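## Task

Move every game piece into the bin labelled R and every stationery item into the bin labelled S, keeping all other objects on the table. No item may stick out past a bin's walls, both bins must end up resting flat on the table, and the result only counts if it stays that way without the robot holding anything; finish by opening the grippers and pulling the arms away.

## Robot and tools

Robot: two Kinova Gen3 seven-joint arms, left_arm and right_arm, each ending in a Robotiq 2F-85 parallel gripper with a wrist camera. Scene frame: origin on the tabletop midway between the arms, +x out over the table, +z up, left_arm on the +y side (its base near (+0.030, +0.416, 0) m, right_arm near (-0.023, -0.422, 0) m). The names left and right do not match image sides.

Joint order, per arm, everywhere (commands and result lists): waist, shoulder, upper arm roll, elbow, forearm roll, wrist pitch, wrist roll. Upper arm roll and wrist pitch have their sign flipped relative to the URDF, while the stated ranges use URDF signs. Ranges in rad: waist, upper arm roll, forearm roll, wrist roll -69.115 to 69.115; shoulder -2.250 to 2.250; elbow -2.580 to 2.580; wrist pitch -2.100 to 2.100 (real ends may differ by about 0.013).

The command row: 18 numbers, each in [-1, 1], always for both arms: left_arm's 7 joint numbers, its gripper position, its gripper speed, then the same 9 for right_arm. Joint numbers are offsets, not poses: scaled so 1.0 equals 0.9985 rad for the first four joints and 0.8765 rad for the last three, and measured from the joint angles at the start of the action (for execute_actions) or from the Joint positions in the latest result that lists them (for move). A row of zeros for the joints therefore means stay put. Gripper position is absolute: +1 fully open (85 mm), 0 about 41 mm, about -0.8 pads touching, -1 close until blocked. Gripper speed: -1 about 20 mm/s, 0 about 85, +1 about 150. A 0 in a gripper slot is a real command, so to leave a gripper unchanged, resend its previous two values.

execute_actions(actions): a list of actions; each action is a list of up to 15 rows, one per 1/30 s step, the last row held for the remaining steps. An empty list just returns the current state and images. An action that would push a joint more than 0.013 rad beyond its range is rejected for both arms; if the first action fails this, or any action is malformed, nothing in the call runs. Joints that hit their end show the line "joint sent to its limit".

move(target, speed, blocking): target is one 18-number row as above; all joints travel so they finish together, so grippers follow curved paths, over 0.5 to 10 s. speed is in rad/s (0.01 to 2, default 0.5) for the joint with the largest travel. Moves do not avoid obstacles or the other arm. blocking=false returns after 0.5 s while motion continues; then use wait(seconds, 0 to 10) to check, or stop() to brake; other commands are refused until the move is reported ended. The extra "move:" line gives the ending (done, off_target, moving, held, fault), limits=held or none, and the joint farthest from its target per arm.

wait(seconds) runs the scene with commands held. stop() brakes a running move; fingers keep moving. zoom_image(camera, region=[x0,y0,x1,y1]) enlarges part of a camera's last image, at most 504x504 px; cameras: cam_head_left, cam_head_right, cam_high, cam_low, cam_left_wrist, cam_right_wrist, all 504x504. read_manual returns licence texts only. finished_scene(scene) ends the current scene by its number, irreversibly, and reports success and the next task.

Results: per-arm gripper pose (end_effector_position in m, quat_wxyz) in the scene frame, somewhat inaccurate at long reach; it is the point between the closed pads; fingertips extend about 19 mm past it when closed, 6 mm when open, and they advance about 13 mm as the fingers close, so keep that clearance above surfaces. Fingers point along the gripper's +z and close along its y. Joint positions, velocities, targets and torques are listed per arm in joint order. position_measured_pct is roughly 50 minus 50 times the finger position; 0 is fully open. Stopping below about 90 means something is held or blocking; about 90 or slightly above means pads met on nothing or something very thin. "joint command not followed" means a clearance check altered targets.

Motion limits: each step, targets are capped within about 0.304 rad (first four joints) or 0.266 rad (wrist joints) of the measured angle, and scaled back if the gripper target is over 70 mm away, so big motions need several actions and may finish short.

Gripping: close with -1 and keep sending it; for a softer hold, close to a value just below the object's width. Release by sending a value wider than the object. Grip force is about 190 to 235 N per pad.

Avoid: knocking or placing things off the table, dropping or slamming objects, pressing hard into surfaces (a farther-past-contact or faster target hits harder), arms colliding or pushing each other, and contact torques that reach the load limits (49.6 N m for the first four joints, 31.2 for the wrist), which freeze that arm for 10 s. Holding loads heats motors; a MOTOR HOT warning comes at 60 °C and at 75 °C the arm sinks. Brief external tugs on held objects may occur.

Each tool is called after ">>>" by a JSON object that holds its "fn" and its "kwargs".

## Session

>>> {"fn": "execute_actions", "kwargs": {"actions": []}}

Scene clock: 0.00 s.
left_arm: end_effector_position=(+0.1222, +0.2096, +0.1558) position_measured_pct=0.0 end_effector_quat_wxyz=(-0.285, +0.437, +0.528, +0.670) | right_arm: end_effector_position=(+0.5255, -0.2077, +0.3191) position_measured_pct=0.0 end_effector_quat_wxyz=(-0.445, +0.817, -0.080, -0.359)
Joint names: [waist, shoulder, upper arm roll, elbow, forearm roll, wrist pitch, wrist roll]
Joint positions: left_arm=[ 1.668  1.214  0.061  1.57  -0.357 -1.95   1.871] | right_arm=[ 0.094  1.262  0.826  0.334 -0.435 -2.026  4.026]
Joint velocities: left_arm=[-0.     0.002 -0.001 -0.     0.001  0.     0.001] | right_arm=[-0.001  0.001  0.    -0.001 -0.    -0.001  0.   ]
Joint torques (N m, as the joint torque sensors report them, + toward a larger Joint positions number): no reading
Motor temperatures (°C, as the motors report them): left_arm=[26 32 29 27 31 33 34] | right_arm=[31 26 27 29 37 38 32]
Joint targets: left_arm=[1.668 1.214 0.061 1.570 -0.357 -1.950 1.871] | right_arm=[0.094 1.262 0.826 0.334 -0.435 -2.026 4.026]

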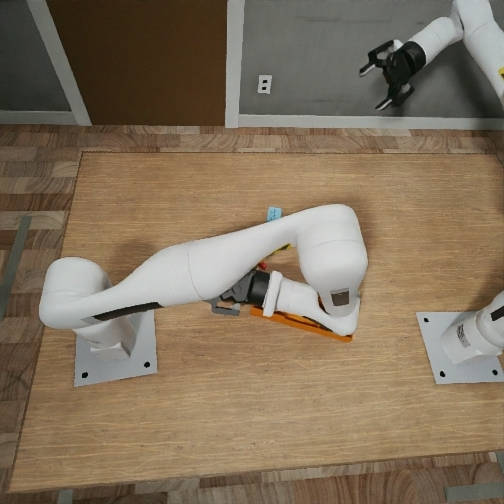

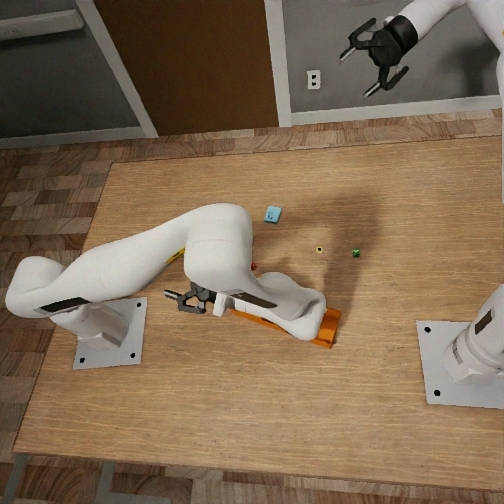

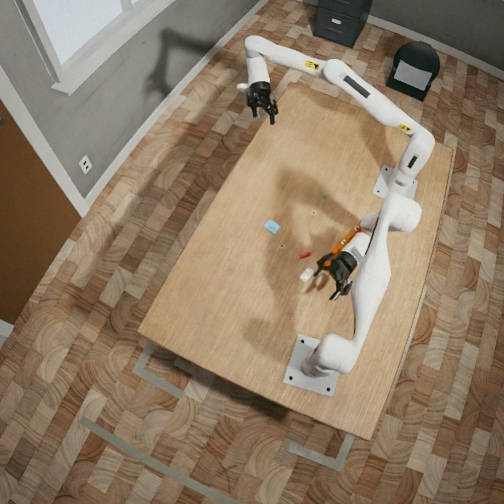

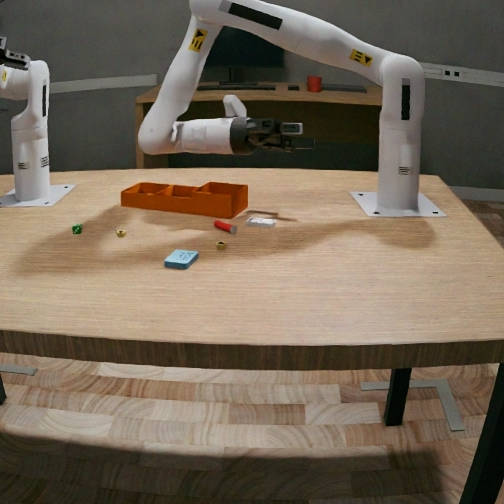

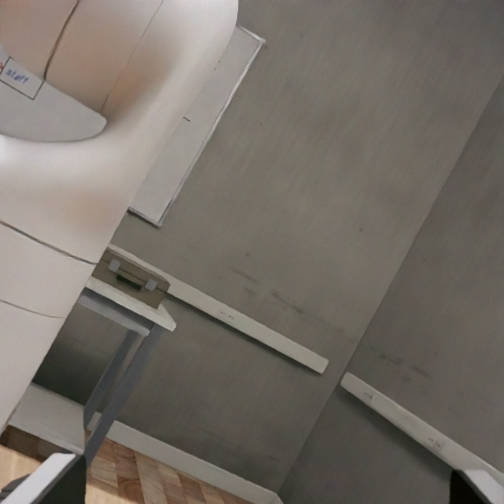

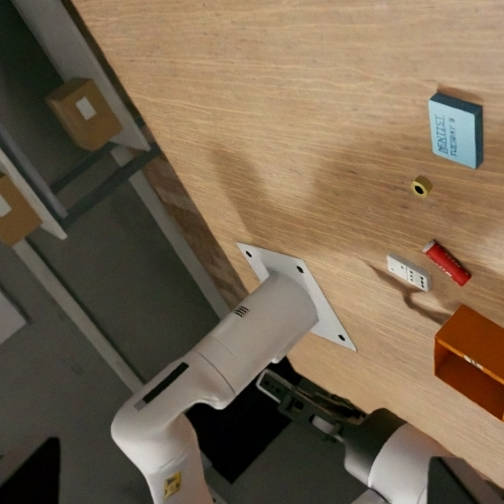

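>>> {"fn": "move", "kwargs": {"target": [-1,-0.9,-0.06,0,0.4,0.7,0,1,0, 0,0,0,0,0,0,0,1,0], "speed": 1}}

>>> {"fn": "move", "kwargs": {"target": [-1,0,0,0,0,0,0,1,0, 0,0,0,0,0,0,0,1,0], "speed": 1}}

Scene clock: 15.77 s.
left_arm: end_effector_position=(+0.3622, +0.1840, +0.2772) position_measured_pct=0.0 end_effector_quat_wxyz=(-0.035, +0.127, +0.991, +0.020) | right_arm: end_effector_position=(+0.5255, -0.2077, +0.3191) position_measured_pct=0.0 end_effector_quat_wxyz=(-0.445, +0.817, -0.080, -0.359)
Joint names: [waist, shoulder, upper arm roll, elbow, forearm roll, wrist pitch, wrist roll]
Joint positions: left_arm=[ 0.67   0.315  0.001  1.57  -0.006 -1.337  1.871] | right_arm=[ 0.094  1.262  0.826  0.334 -0.435 -2.026  4.026]
Joint velocities: left_arm=[-0.002 -0.003 -0.     0.     0.    -0.     0.   ] | right_arm=[-0.001  0.001 -0.     0.002  0.001  0.    -0.   ]
Joint torques (N m, as the joint torque sensors report them, + toward a larger Joint positions number): left_arm=[  0.17 -14.72  -0.12  -7.71  -0.21  -0.51  -0.23] | right_arm=[  0.14 -27.73   4.11  -5.24  -2.37  -0.47  -0.39]
Motor temperatures (°C, as the motors report them): left_arm=[26 32 29 27 31 33 34] | right_arm=[31 27 27 29 37 38 32]
Joint targets: left_arm=[0.670 0.315 0.001 1.570 -0.006 -1.337 1.871] | right_arm=[0.094 1.262 0.826 0.334 -0.435 -2.026 4.026]
move: done; limits=none; left_arm: farthest joint: the waist, 0.000 radians from its target (0.999 radians at the start); right_arm: farthest joint: the waist, 0.000 radians from its target (0.000 radians at the start)

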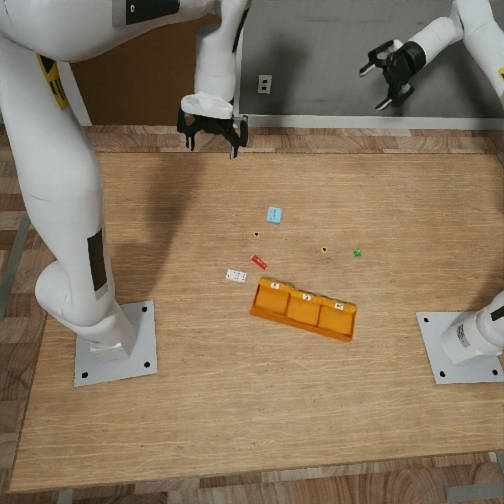

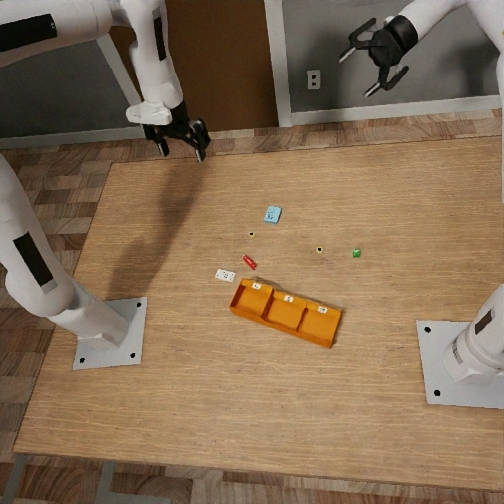

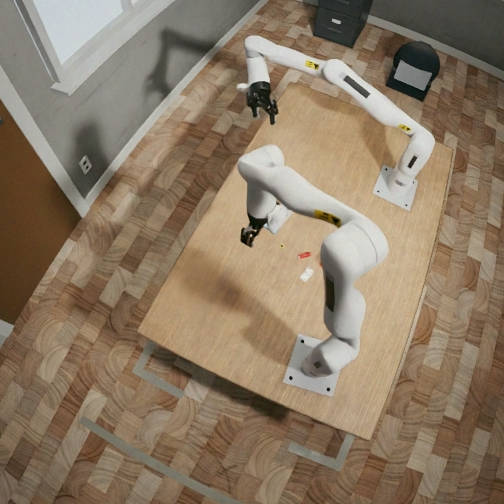

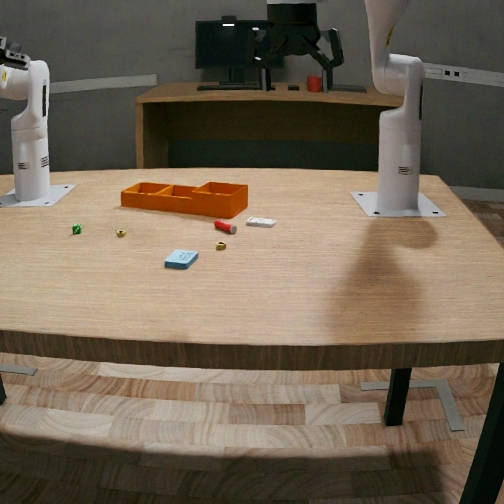

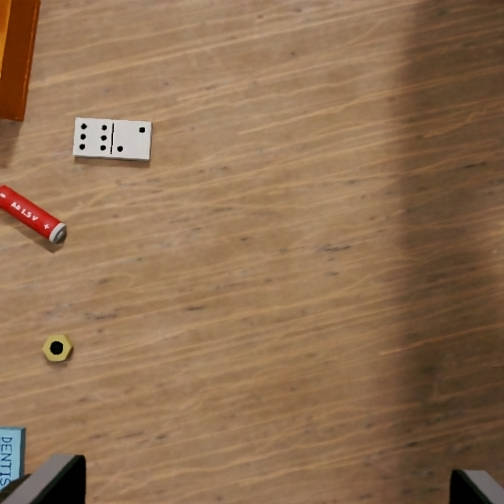

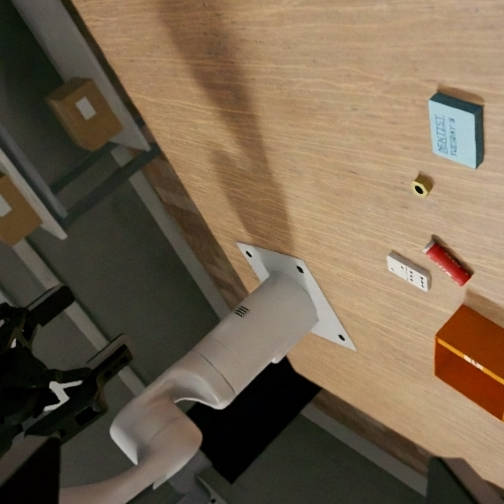

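Scene clock: 17.60 s.
left_arm: end_effector_position=(+0.4050, +0.5693, +0.2772) position_measured_pct=0.0 end_effector_quat_wxyz=(-0.040, -0.363, +0.931, +0.000) | right_arm: end_effector_position=(+0.5255, -0.2077, +0.3191) position_measured_pct=0.0 end_effector_quat_wxyz=(-0.445, +0.817, -0.080, -0.359)
Joint names: [waist, shoulder, upper arm roll, elbow, forearm roll, wrist pitch, wrist roll]
Joint positions: left_arm=[-0.328  0.315  0.001  1.57  -0.006 -1.337  1.871] | right_arm=[ 0.094  1.262  0.826  0.334 -0.435 -2.026  4.026]
Joint velocities: left_arm=[-0.003 -0.002  0.001 -0.    -0.001 -0.    -0.001] | right_arm=[ 0.001  0.001  0.    -0.001 -0.001  0.001  0.   ]
Joint torques (N m, as the joint torque sensors report them, + toward a larger Joint positions number): left_arm=[  0.01 -14.74  -0.15  -7.62  -0.19  -0.49  -0.24] | right_arm=[  0.09 -27.58   4.01  -5.2   -2.42  -0.37  -0.34]
Motor temperatures (°C, as the motors report them): left_arm=[26 32 29 27 31 33 34] | right_arm=[31 27 27 29 37 38 32]
Joint targets: left_arm=[-0.329 0.315 0.001 1.570 -0.006 -1.337 1.871] | right_arm=[0.094 1.262 0.826 0.334 -0.435 -2.026 4.026]
move: done; limits=none; left_arm: farthest joint: the waist, 0.000 radians from its target (0.998 radians at the start); right_arm: farthest joint: the waist, 0.000 radians from its target (0.000 radians at the start)

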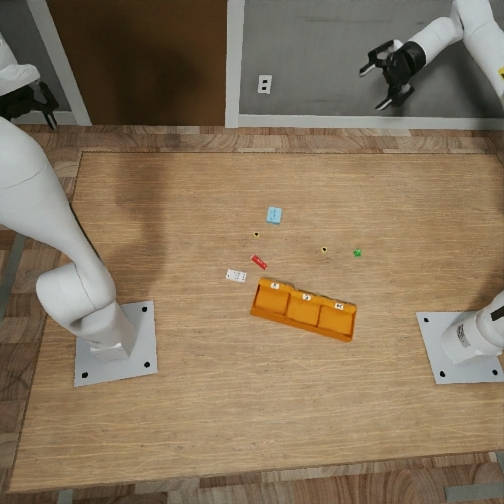

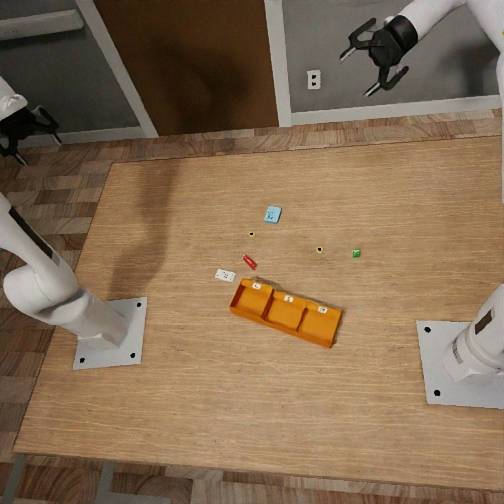

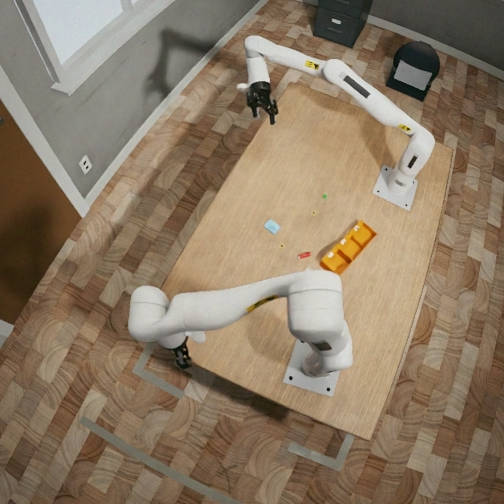

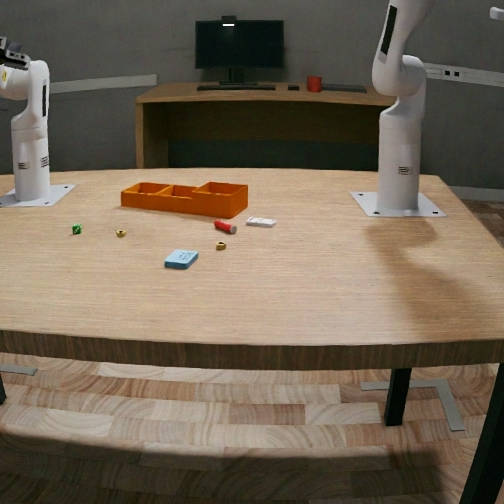

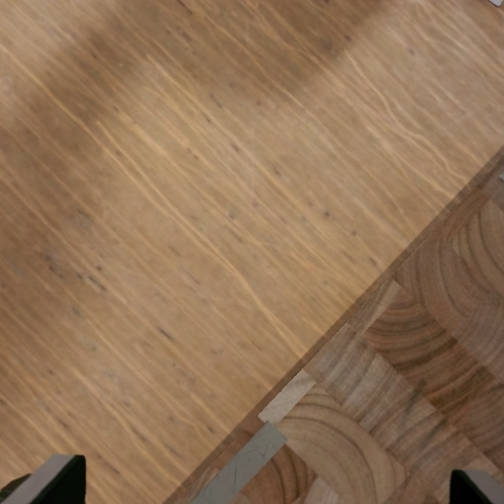

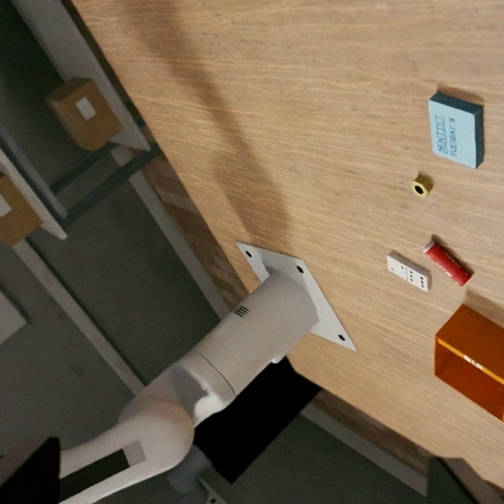

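>>> {"fn": "zoom_image", "kwargs": {"camera": "cam_head_left", "region": [210,190,380,350]}}

>>> {"fn": "zoom_image", "kwargs": {"camera": "cam_head_right", "region": [210,190,380,350]}}

Region (210, 190, 380, 350) of cam_head_left's 504x504 image, scaled by 2.965, with more detail than that image has; it fills the top 474 rows of this view, and the rest is white.

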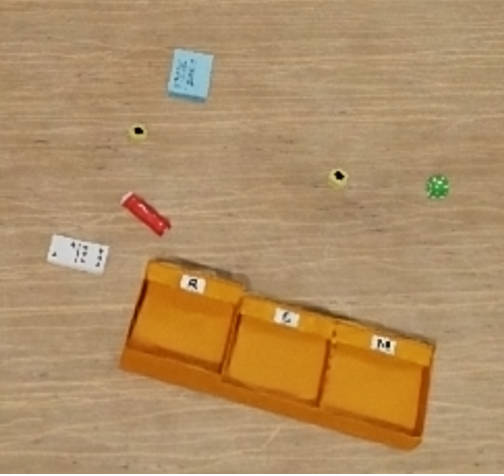

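Region (210, 190, 380, 350) of cam_head_right's 504x504 image, scaled by 2.965, with more detail than that image has; it fills the top 474 rows of this view, and the rest is white.

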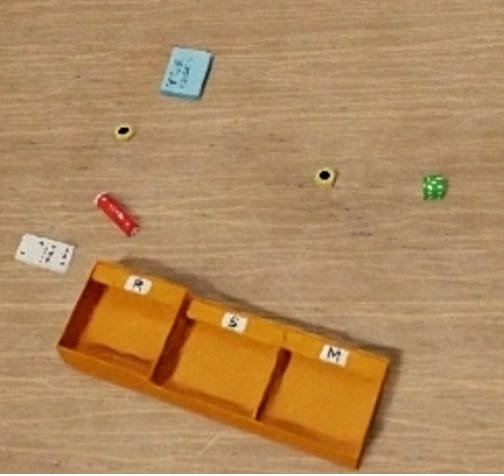

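>>> {"fn": "move", "kwargs": {"target": [0.72,-0.03,0,0.3,0,0.33,-0.71,1,0, 0,0,0,0,0,0,0,1,0], "speed": 1.2}}

>>> {"fn": "move", "kwargs": {"target": [0.727,0,0,0.23,0,0.33,-0.71,1,0, 0,0,0,0,0,0,0,1,0], "speed": 1.2}}

Scene clock: 68.00 s.
left_arm: end_effector_position=(+0.3722, +0.2959, +0.2044) position_measured_pct=0.0 end_effector_quat_wxyz=(-0.030, +0.295, +0.955, +0.002) | right_arm: end_effector_position=(+0.5255, -0.2077, +0.3191) position_measured_pct=0.0 end_effector_quat_wxyz=(-0.445, +0.817, -0.080, -0.359)
Joint names: [waist, shoulder, upper arm roll, elbow, forearm roll, wrist pitch, wrist roll]
Joint positions: left_arm=[ 0.39   0.285  0.001  1.87  -0.006 -1.047  1.249] | right_arm=[ 0.094  1.262  0.826  0.334 -0.435 -2.026  4.026]
Joint velocities: left_arm=[ 0.004 -0.001  0.     0.    -0.     0.    -0.   ] | right_arm=[ 0.001 -0.002 -0.     0.001 -0.     0.001 -0.   ]
Joint torques (N m, as the joint torque sensors report them, + toward a larger Joint positions number): left_arm=[ -0.21 -13.03  -0.17  -6.63  -0.16  -0.48  -0.21] | right_arm=[  0.18 -27.64   4.09  -5.16  -2.36  -0.42  -0.4 ]
Motor temperatures (°C, as the motors report them): left_arm=[26 33 29 28 31 33 34] | right_arm=[31 28 27 29 37 38 32]
Joint targets: left_arm=[0.391 0.285 0.001 1.870 -0.006 -1.047 1.249] | right_arm=[0.094 1.262 0.826 0.334 -0.435 -2.026 4.026]
move: done; limits=none; left_arm: farthest joint: the waist, 0.001 radians from its target (0.720 radians at the start); right_arm: farthest joint: the waist, 0.000 radians from its target (0.000 radians at the start)

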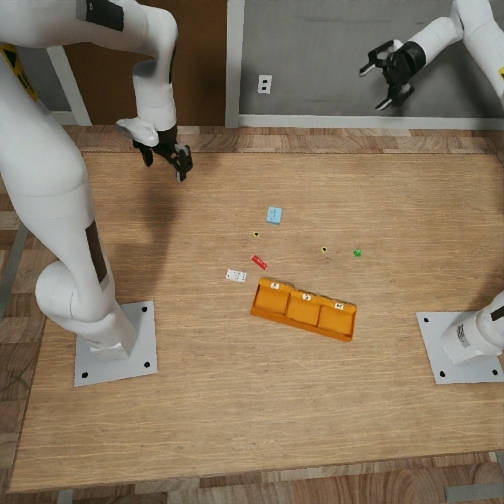

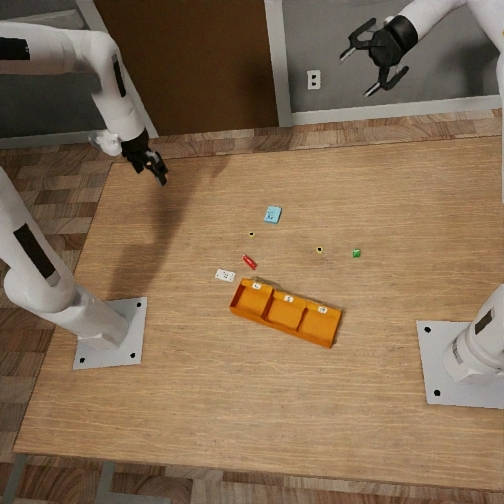

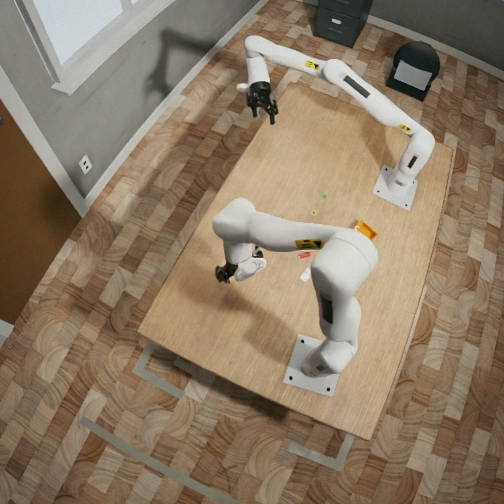

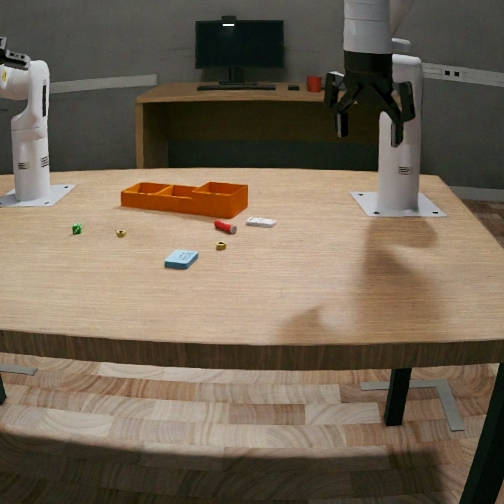

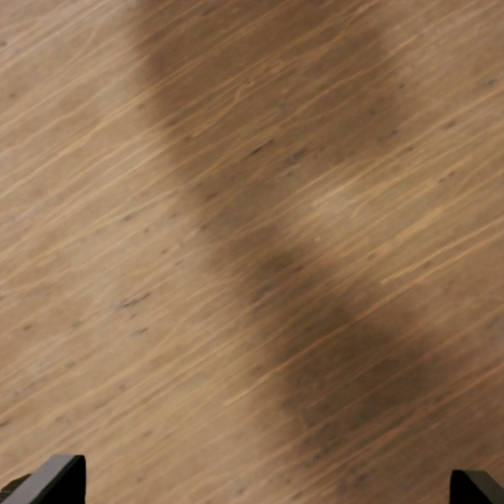

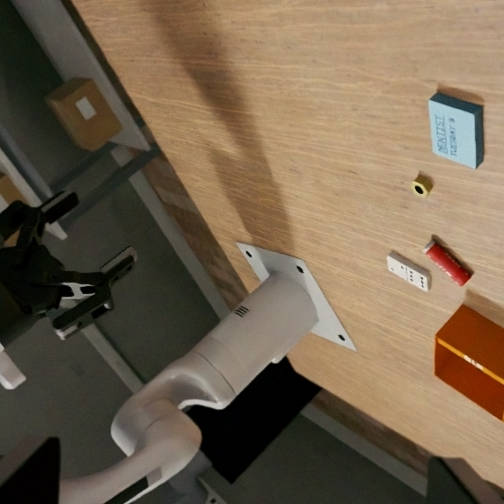

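Scene clock: 69.50 s.
left_arm: end_effector_position=(+0.1911, +0.1224, +0.1487) position_measured_pct=0.0 end_effector_quat_wxyz=(-0.001, +0.827, +0.562, +0.002) | right_arm: end_effector_position=(+0.5256, -0.2077, +0.3191) position_measured_pct=0.0 end_effector_quat_wxyz=(-0.445, +0.817, -0.080, -0.359)
Joint names: [waist, shoulder, upper arm roll, elbow, forearm roll, wrist pitch, wrist roll]
Joint positions: left_arm=[ 1.116  0.285  0.001  2.099 -0.006 -0.758  0.626] | right_arm=[ 0.094  1.262  0.826  0.334 -0.435 -2.026  4.026]
Joint velocities: left_arm=[ 0.002  0.001  0.001  0.     0.001 -0.    -0.002] | right_arm=[ 0.001 -0.    -0.     0.     0.     0.001  0.   ]
Joint torques (N m, as the joint torque sensors report them, + toward a larger Joint positions number): left_arm=[  0.04 -11.94  -0.16  -5.58  -0.21  -0.18  -0.21] | right_arm=[  0.08 -27.68   4.04  -5.18  -2.47  -0.48  -0.29]
Motor temperatures (°C, as the motors report them): left_arm=[26 33 29 28 31 33 34] | right_arm=[31 28 27 29 37 38 32]
Joint targets: left_arm=[1.116 0.285 0.001 2.099 -0.006 -0.758 0.626] | right_arm=[0.094 1.262 0.826 0.334 -0.435 -2.026 4.026]
move: done; limits=none; left_arm: farthest joint: the waist, 0.000 radians from its target (0.726 radians at the start); right_arm: farthest joint: the waist, 0.000 radians from its target (0.000 radians at the start)

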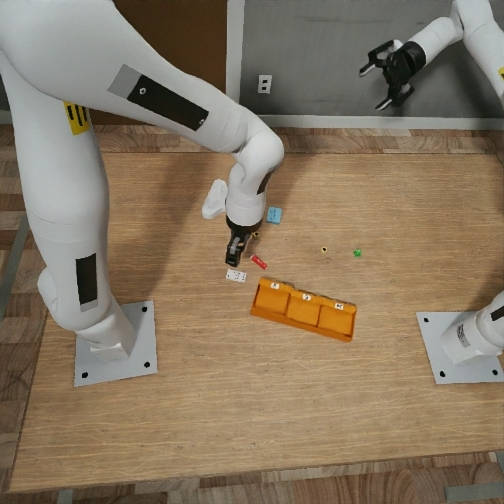

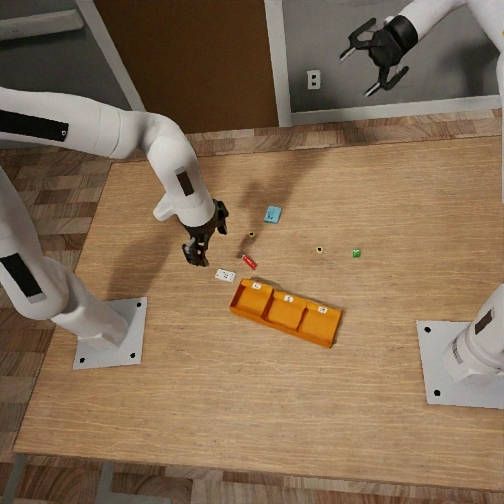

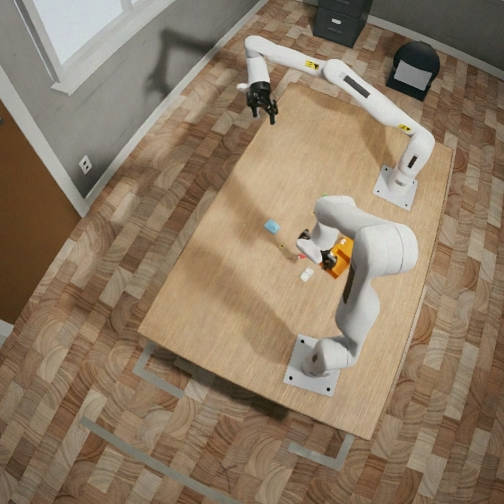

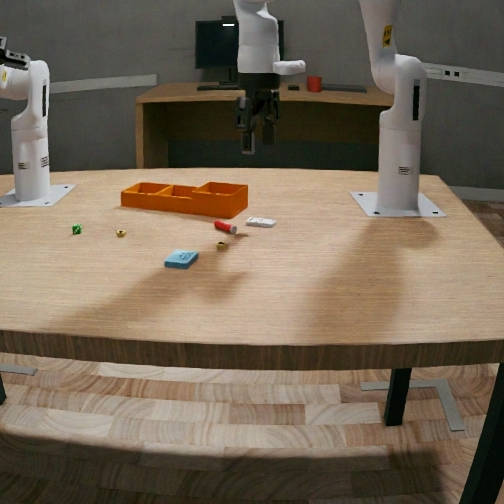

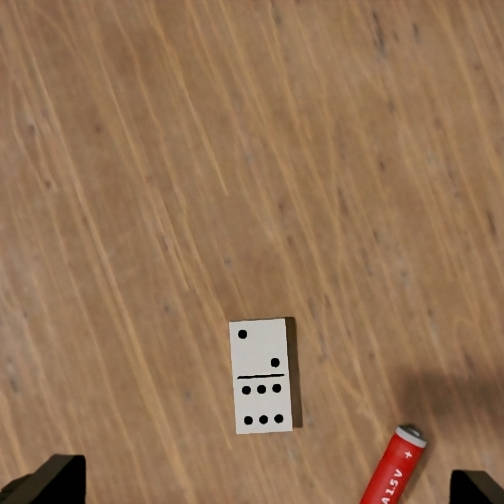

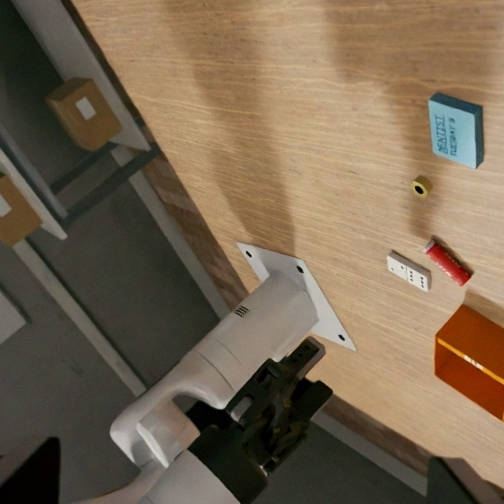

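>>> {"fn": "move", "kwargs": {"target": [0,0.207,0,0.106,0,0.357,0,0.3,0, 0,0,0,0,0,0,0,1,0], "speed": 0.6}}

Scene clock: 83.80 s.
left_arm: end_effector_position=(+0.1906, +0.1223, +0.0606) position_measured_pct=34.9 end_effector_quat_wxyz=(-0.000, +0.827, +0.562, +0.002) | right_arm: end_effector_position=(+0.5256, -0.2077, +0.3191) position_measured_pct=0.0 end_effector_quat_wxyz=(-0.445, +0.817, -0.080, -0.359)
Joint names: [waist, shoulder, upper arm roll, elbow, forearm roll, wrist pitch, wrist roll]
Joint positions: left_arm=[ 1.116  0.492  0.001  2.205 -0.006 -0.445  0.626] | right_arm=[ 0.094  1.262  0.826  0.334 -0.435 -2.026  4.026]
Joint velocities: left_arm=[ 0.     0.002 -0.001 -0.    -0.001  0.001  0.001] | right_arm=[-0.001 -0.001 -0.     0.     0.    -0.001  0.   ]
Joint torques (N m, as the joint torque sensors report them, + toward a larger Joint positions number): left_arm=[  0.19 -14.02  -0.12  -3.43  -0.19  -0.16  -0.28] | right_arm=[  0.04 -27.77   4.21  -5.1   -2.42  -0.44  -0.3 ]
Motor temperatures (°C, as the motors report them): left_arm=[26 33 29 28 31 33 34] | right_arm=[31 28 27 29 37 38 32]
Joint targets: left_arm=[1.116 0.492 0.001 2.205 -0.006 -0.445 0.626] | right_arm=[0.094 1.262 0.826 0.334 -0.435 -2.026 4.026]
move: done; limits=none; left_arm: farthest joint: the waist, 0.000 radians from its target (0.000 radians at the start); right_arm: farthest joint: the waist, 0.000 radians from its target (0.000 radians at the start)

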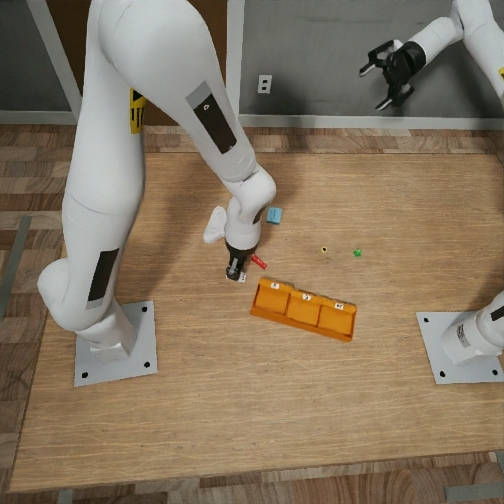

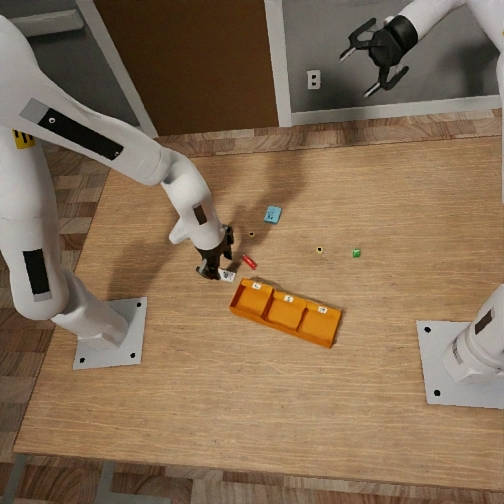

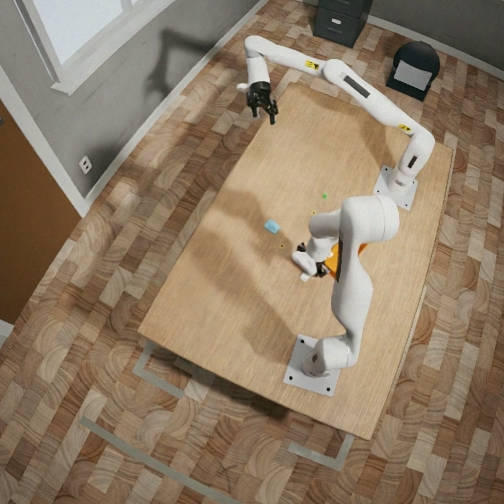

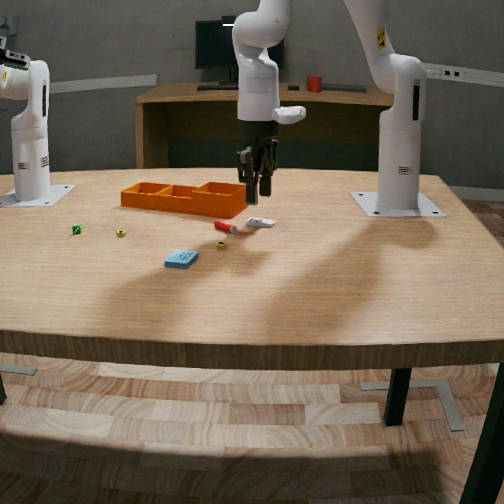

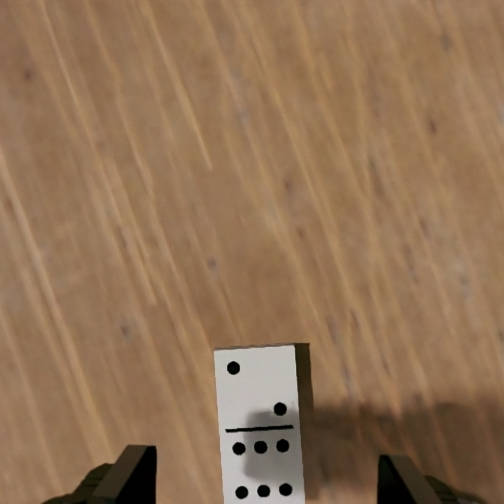

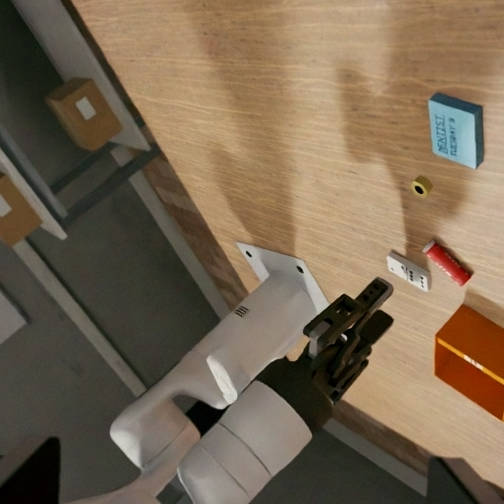

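>>> {"fn": "move", "kwargs": {"target": [0,0.099,0,0.024,0,0.14,0,0.3,0, 0,0,0,0,0,0,0,1,0], "speed": 0.4}}

>>> {"fn": "move", "kwargs": {"target": [0,0,0,0,0,0,0,-1,0, 0,0,0,0,0,0,0,1,0]}}

Scene clock: 89.43 s.
left_arm: end_effector_position=(+0.1904, +0.1223, +0.0248) position_measured_pct=34.9 end_effector_quat_wxyz=(-0.000, +0.828, +0.561, +0.001) | right_arm: end_effector_position=(+0.5256, -0.2077, +0.3191) position_measured_pct=0.0 end_effector_quat_wxyz=(-0.445, +0.817, -0.080, -0.359)
Joint names: [waist, shoulder, upper arm roll, elbow, forearm roll, wrist pitch, wrist roll]
Joint positions: left_arm=[ 1.116  0.59   0.001  2.229 -0.006 -0.322  0.626] | right_arm=[ 0.094  1.262  0.826  0.334 -0.435 -2.026  4.026]
Joint velocities: left_arm=[-0.     0.001 -0.     0.     0.    -0.001 -0.001] | right_arm=[-0.    -0.    -0.     0.    -0.001 -0.001  0.   ]
Joint torques (N m, as the joint torque sensors report them, + toward a larger Joint positions number): left_arm=[  0.17 -14.31  -0.17  -2.3   -0.21  -0.2   -0.28] | right_arm=[  0.3  -27.54   4.26  -5.2   -2.38  -0.46  -0.28]
Motor temperatures (°C, as the motors report them): left_arm=[26 33 29 28 31 33 34] | right_arm=[31 29 27 29 37 38 32]
Joint targets: left_arm=[1.116 0.591 0.001 2.229 -0.006 -0.322 0.626] | right_arm=[0.094 1.262 0.826 0.334 -0.435 -2.026 4.026]
move: done; limits=none; left_arm: farthest joint: the waist, 0.000 radians from its target (0.000 radians at the start); right_arm: farthest joint: the waist, 0.000 radians from its target (0.000 radians at the start)

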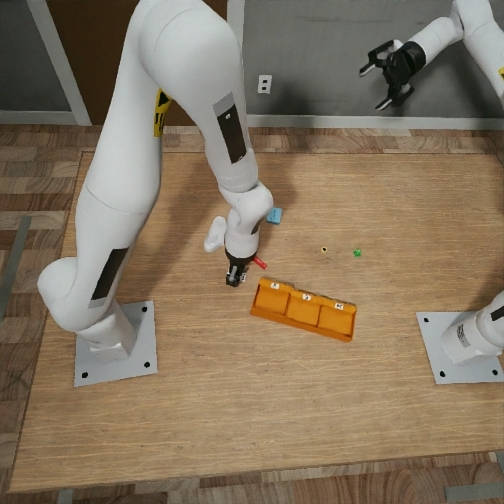

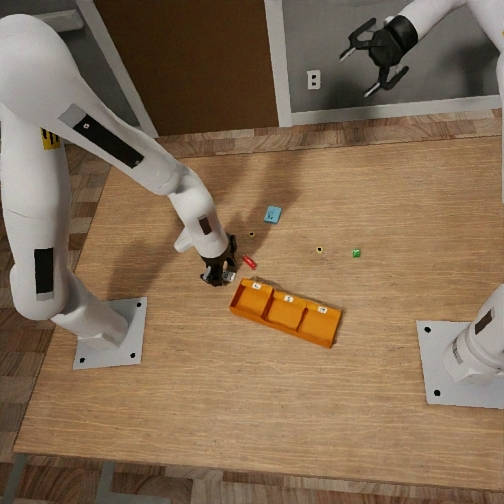

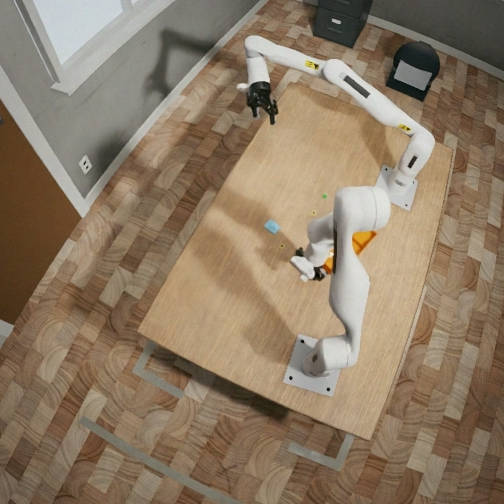

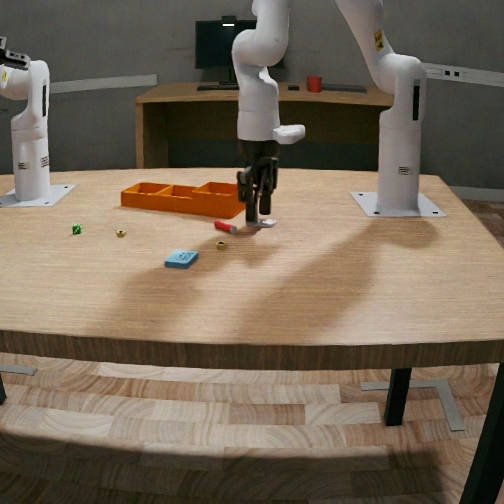

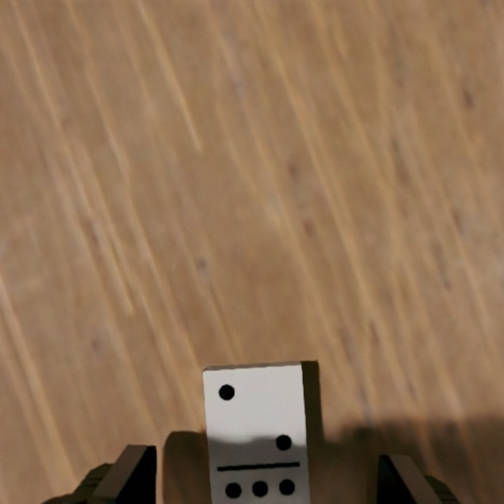

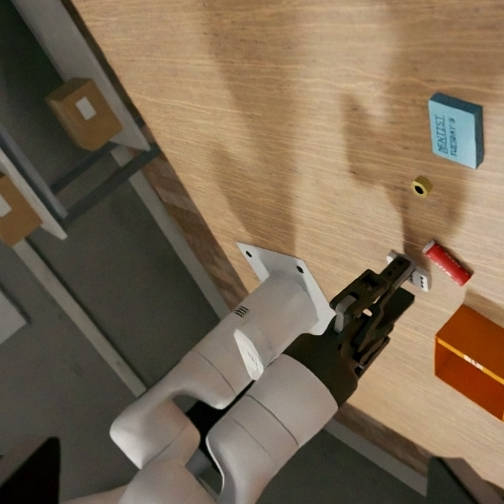

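Scene clock: 90.37 s.
left_arm: end_effector_position=(+0.1908, +0.1213, +0.0259) position_measured_pct=91.7 end_effector_quat_wxyz=(+0.002, +0.828, +0.561, +0.001) | right_arm: end_effector_position=(+0.5256, -0.2077, +0.3191) position_measured_pct=0.0 end_effector_quat_wxyz=(-0.445, +0.817, -0.080, -0.359)
Joint names: [waist, shoulder, upper arm roll, elbow, forearm roll, wrist pitch, wrist roll]
Joint positions: left_arm=[ 1.116  0.587  0.001  2.229 -0.006 -0.323  0.626] | right_arm=[ 0.094  1.262  0.826  0.334 -0.435 -2.026  4.026]
Joint velocities: left_arm=[-0.     0.002  0.001 -0.001  0.    -0.    -0.   ] | right_arm=[ 0.     0.001  0.    -0.002 -0.    -0.001  0.   ]
Joint torques (N m, as the joint torque sensors report them, + toward a larger Joint positions number): left_arm=[ -0.02 -11.73  -0.08  -1.93  -0.26  -0.02  -0.26] | right_arm=[  0.08 -27.64   4.12  -5.25  -2.39  -0.32  -0.32]
Motor temperatures (°C, as the motors report them): left_arm=[26 33 29 28 31 33 34] | right_arm=[31 29 27 29 37 38 32]
Joint targets: left_arm=[1.116 0.590 0.001 2.229 -0.006 -0.322 0.626] | right_arm=[0.094 1.262 0.826 0.334 -0.435 -2.026 4.026]
move: done; limits=none; left_arm: farthest joint: the shoulder, 0.003 radians from its target (0.000 radians at the start); right_arm: farthest joint: the waist, 0.000 radians from its target (0.000 radians at the start)

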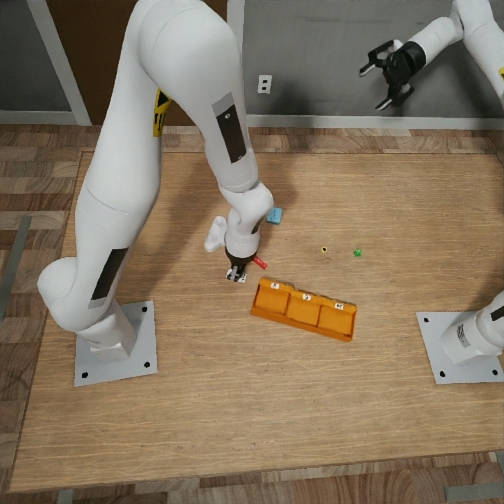

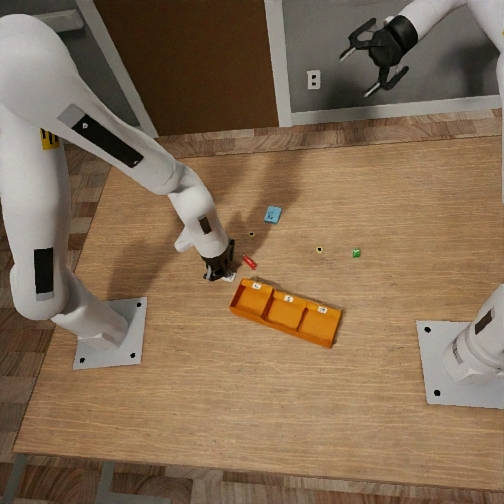

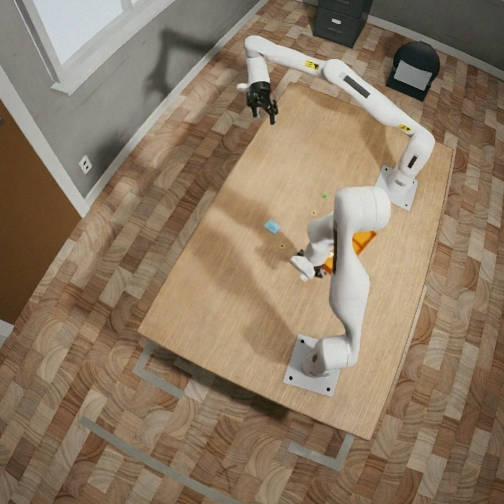

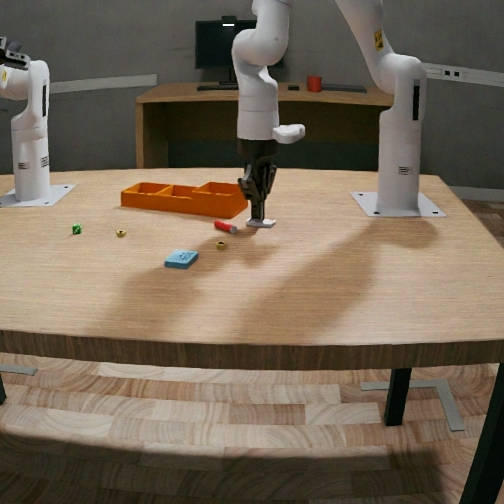

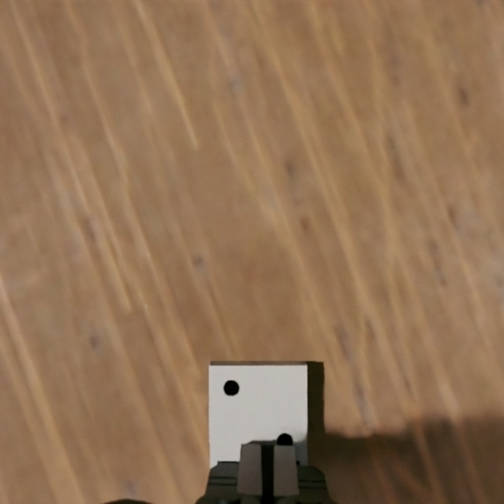

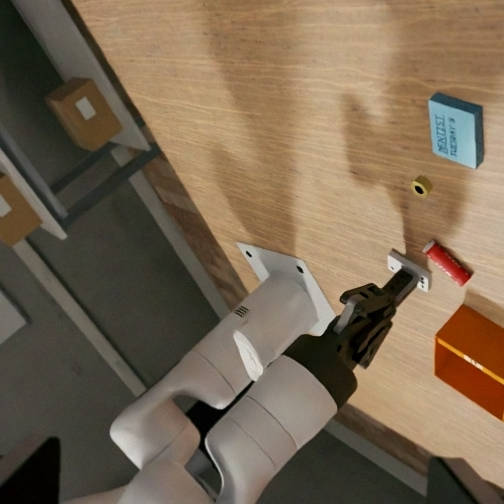

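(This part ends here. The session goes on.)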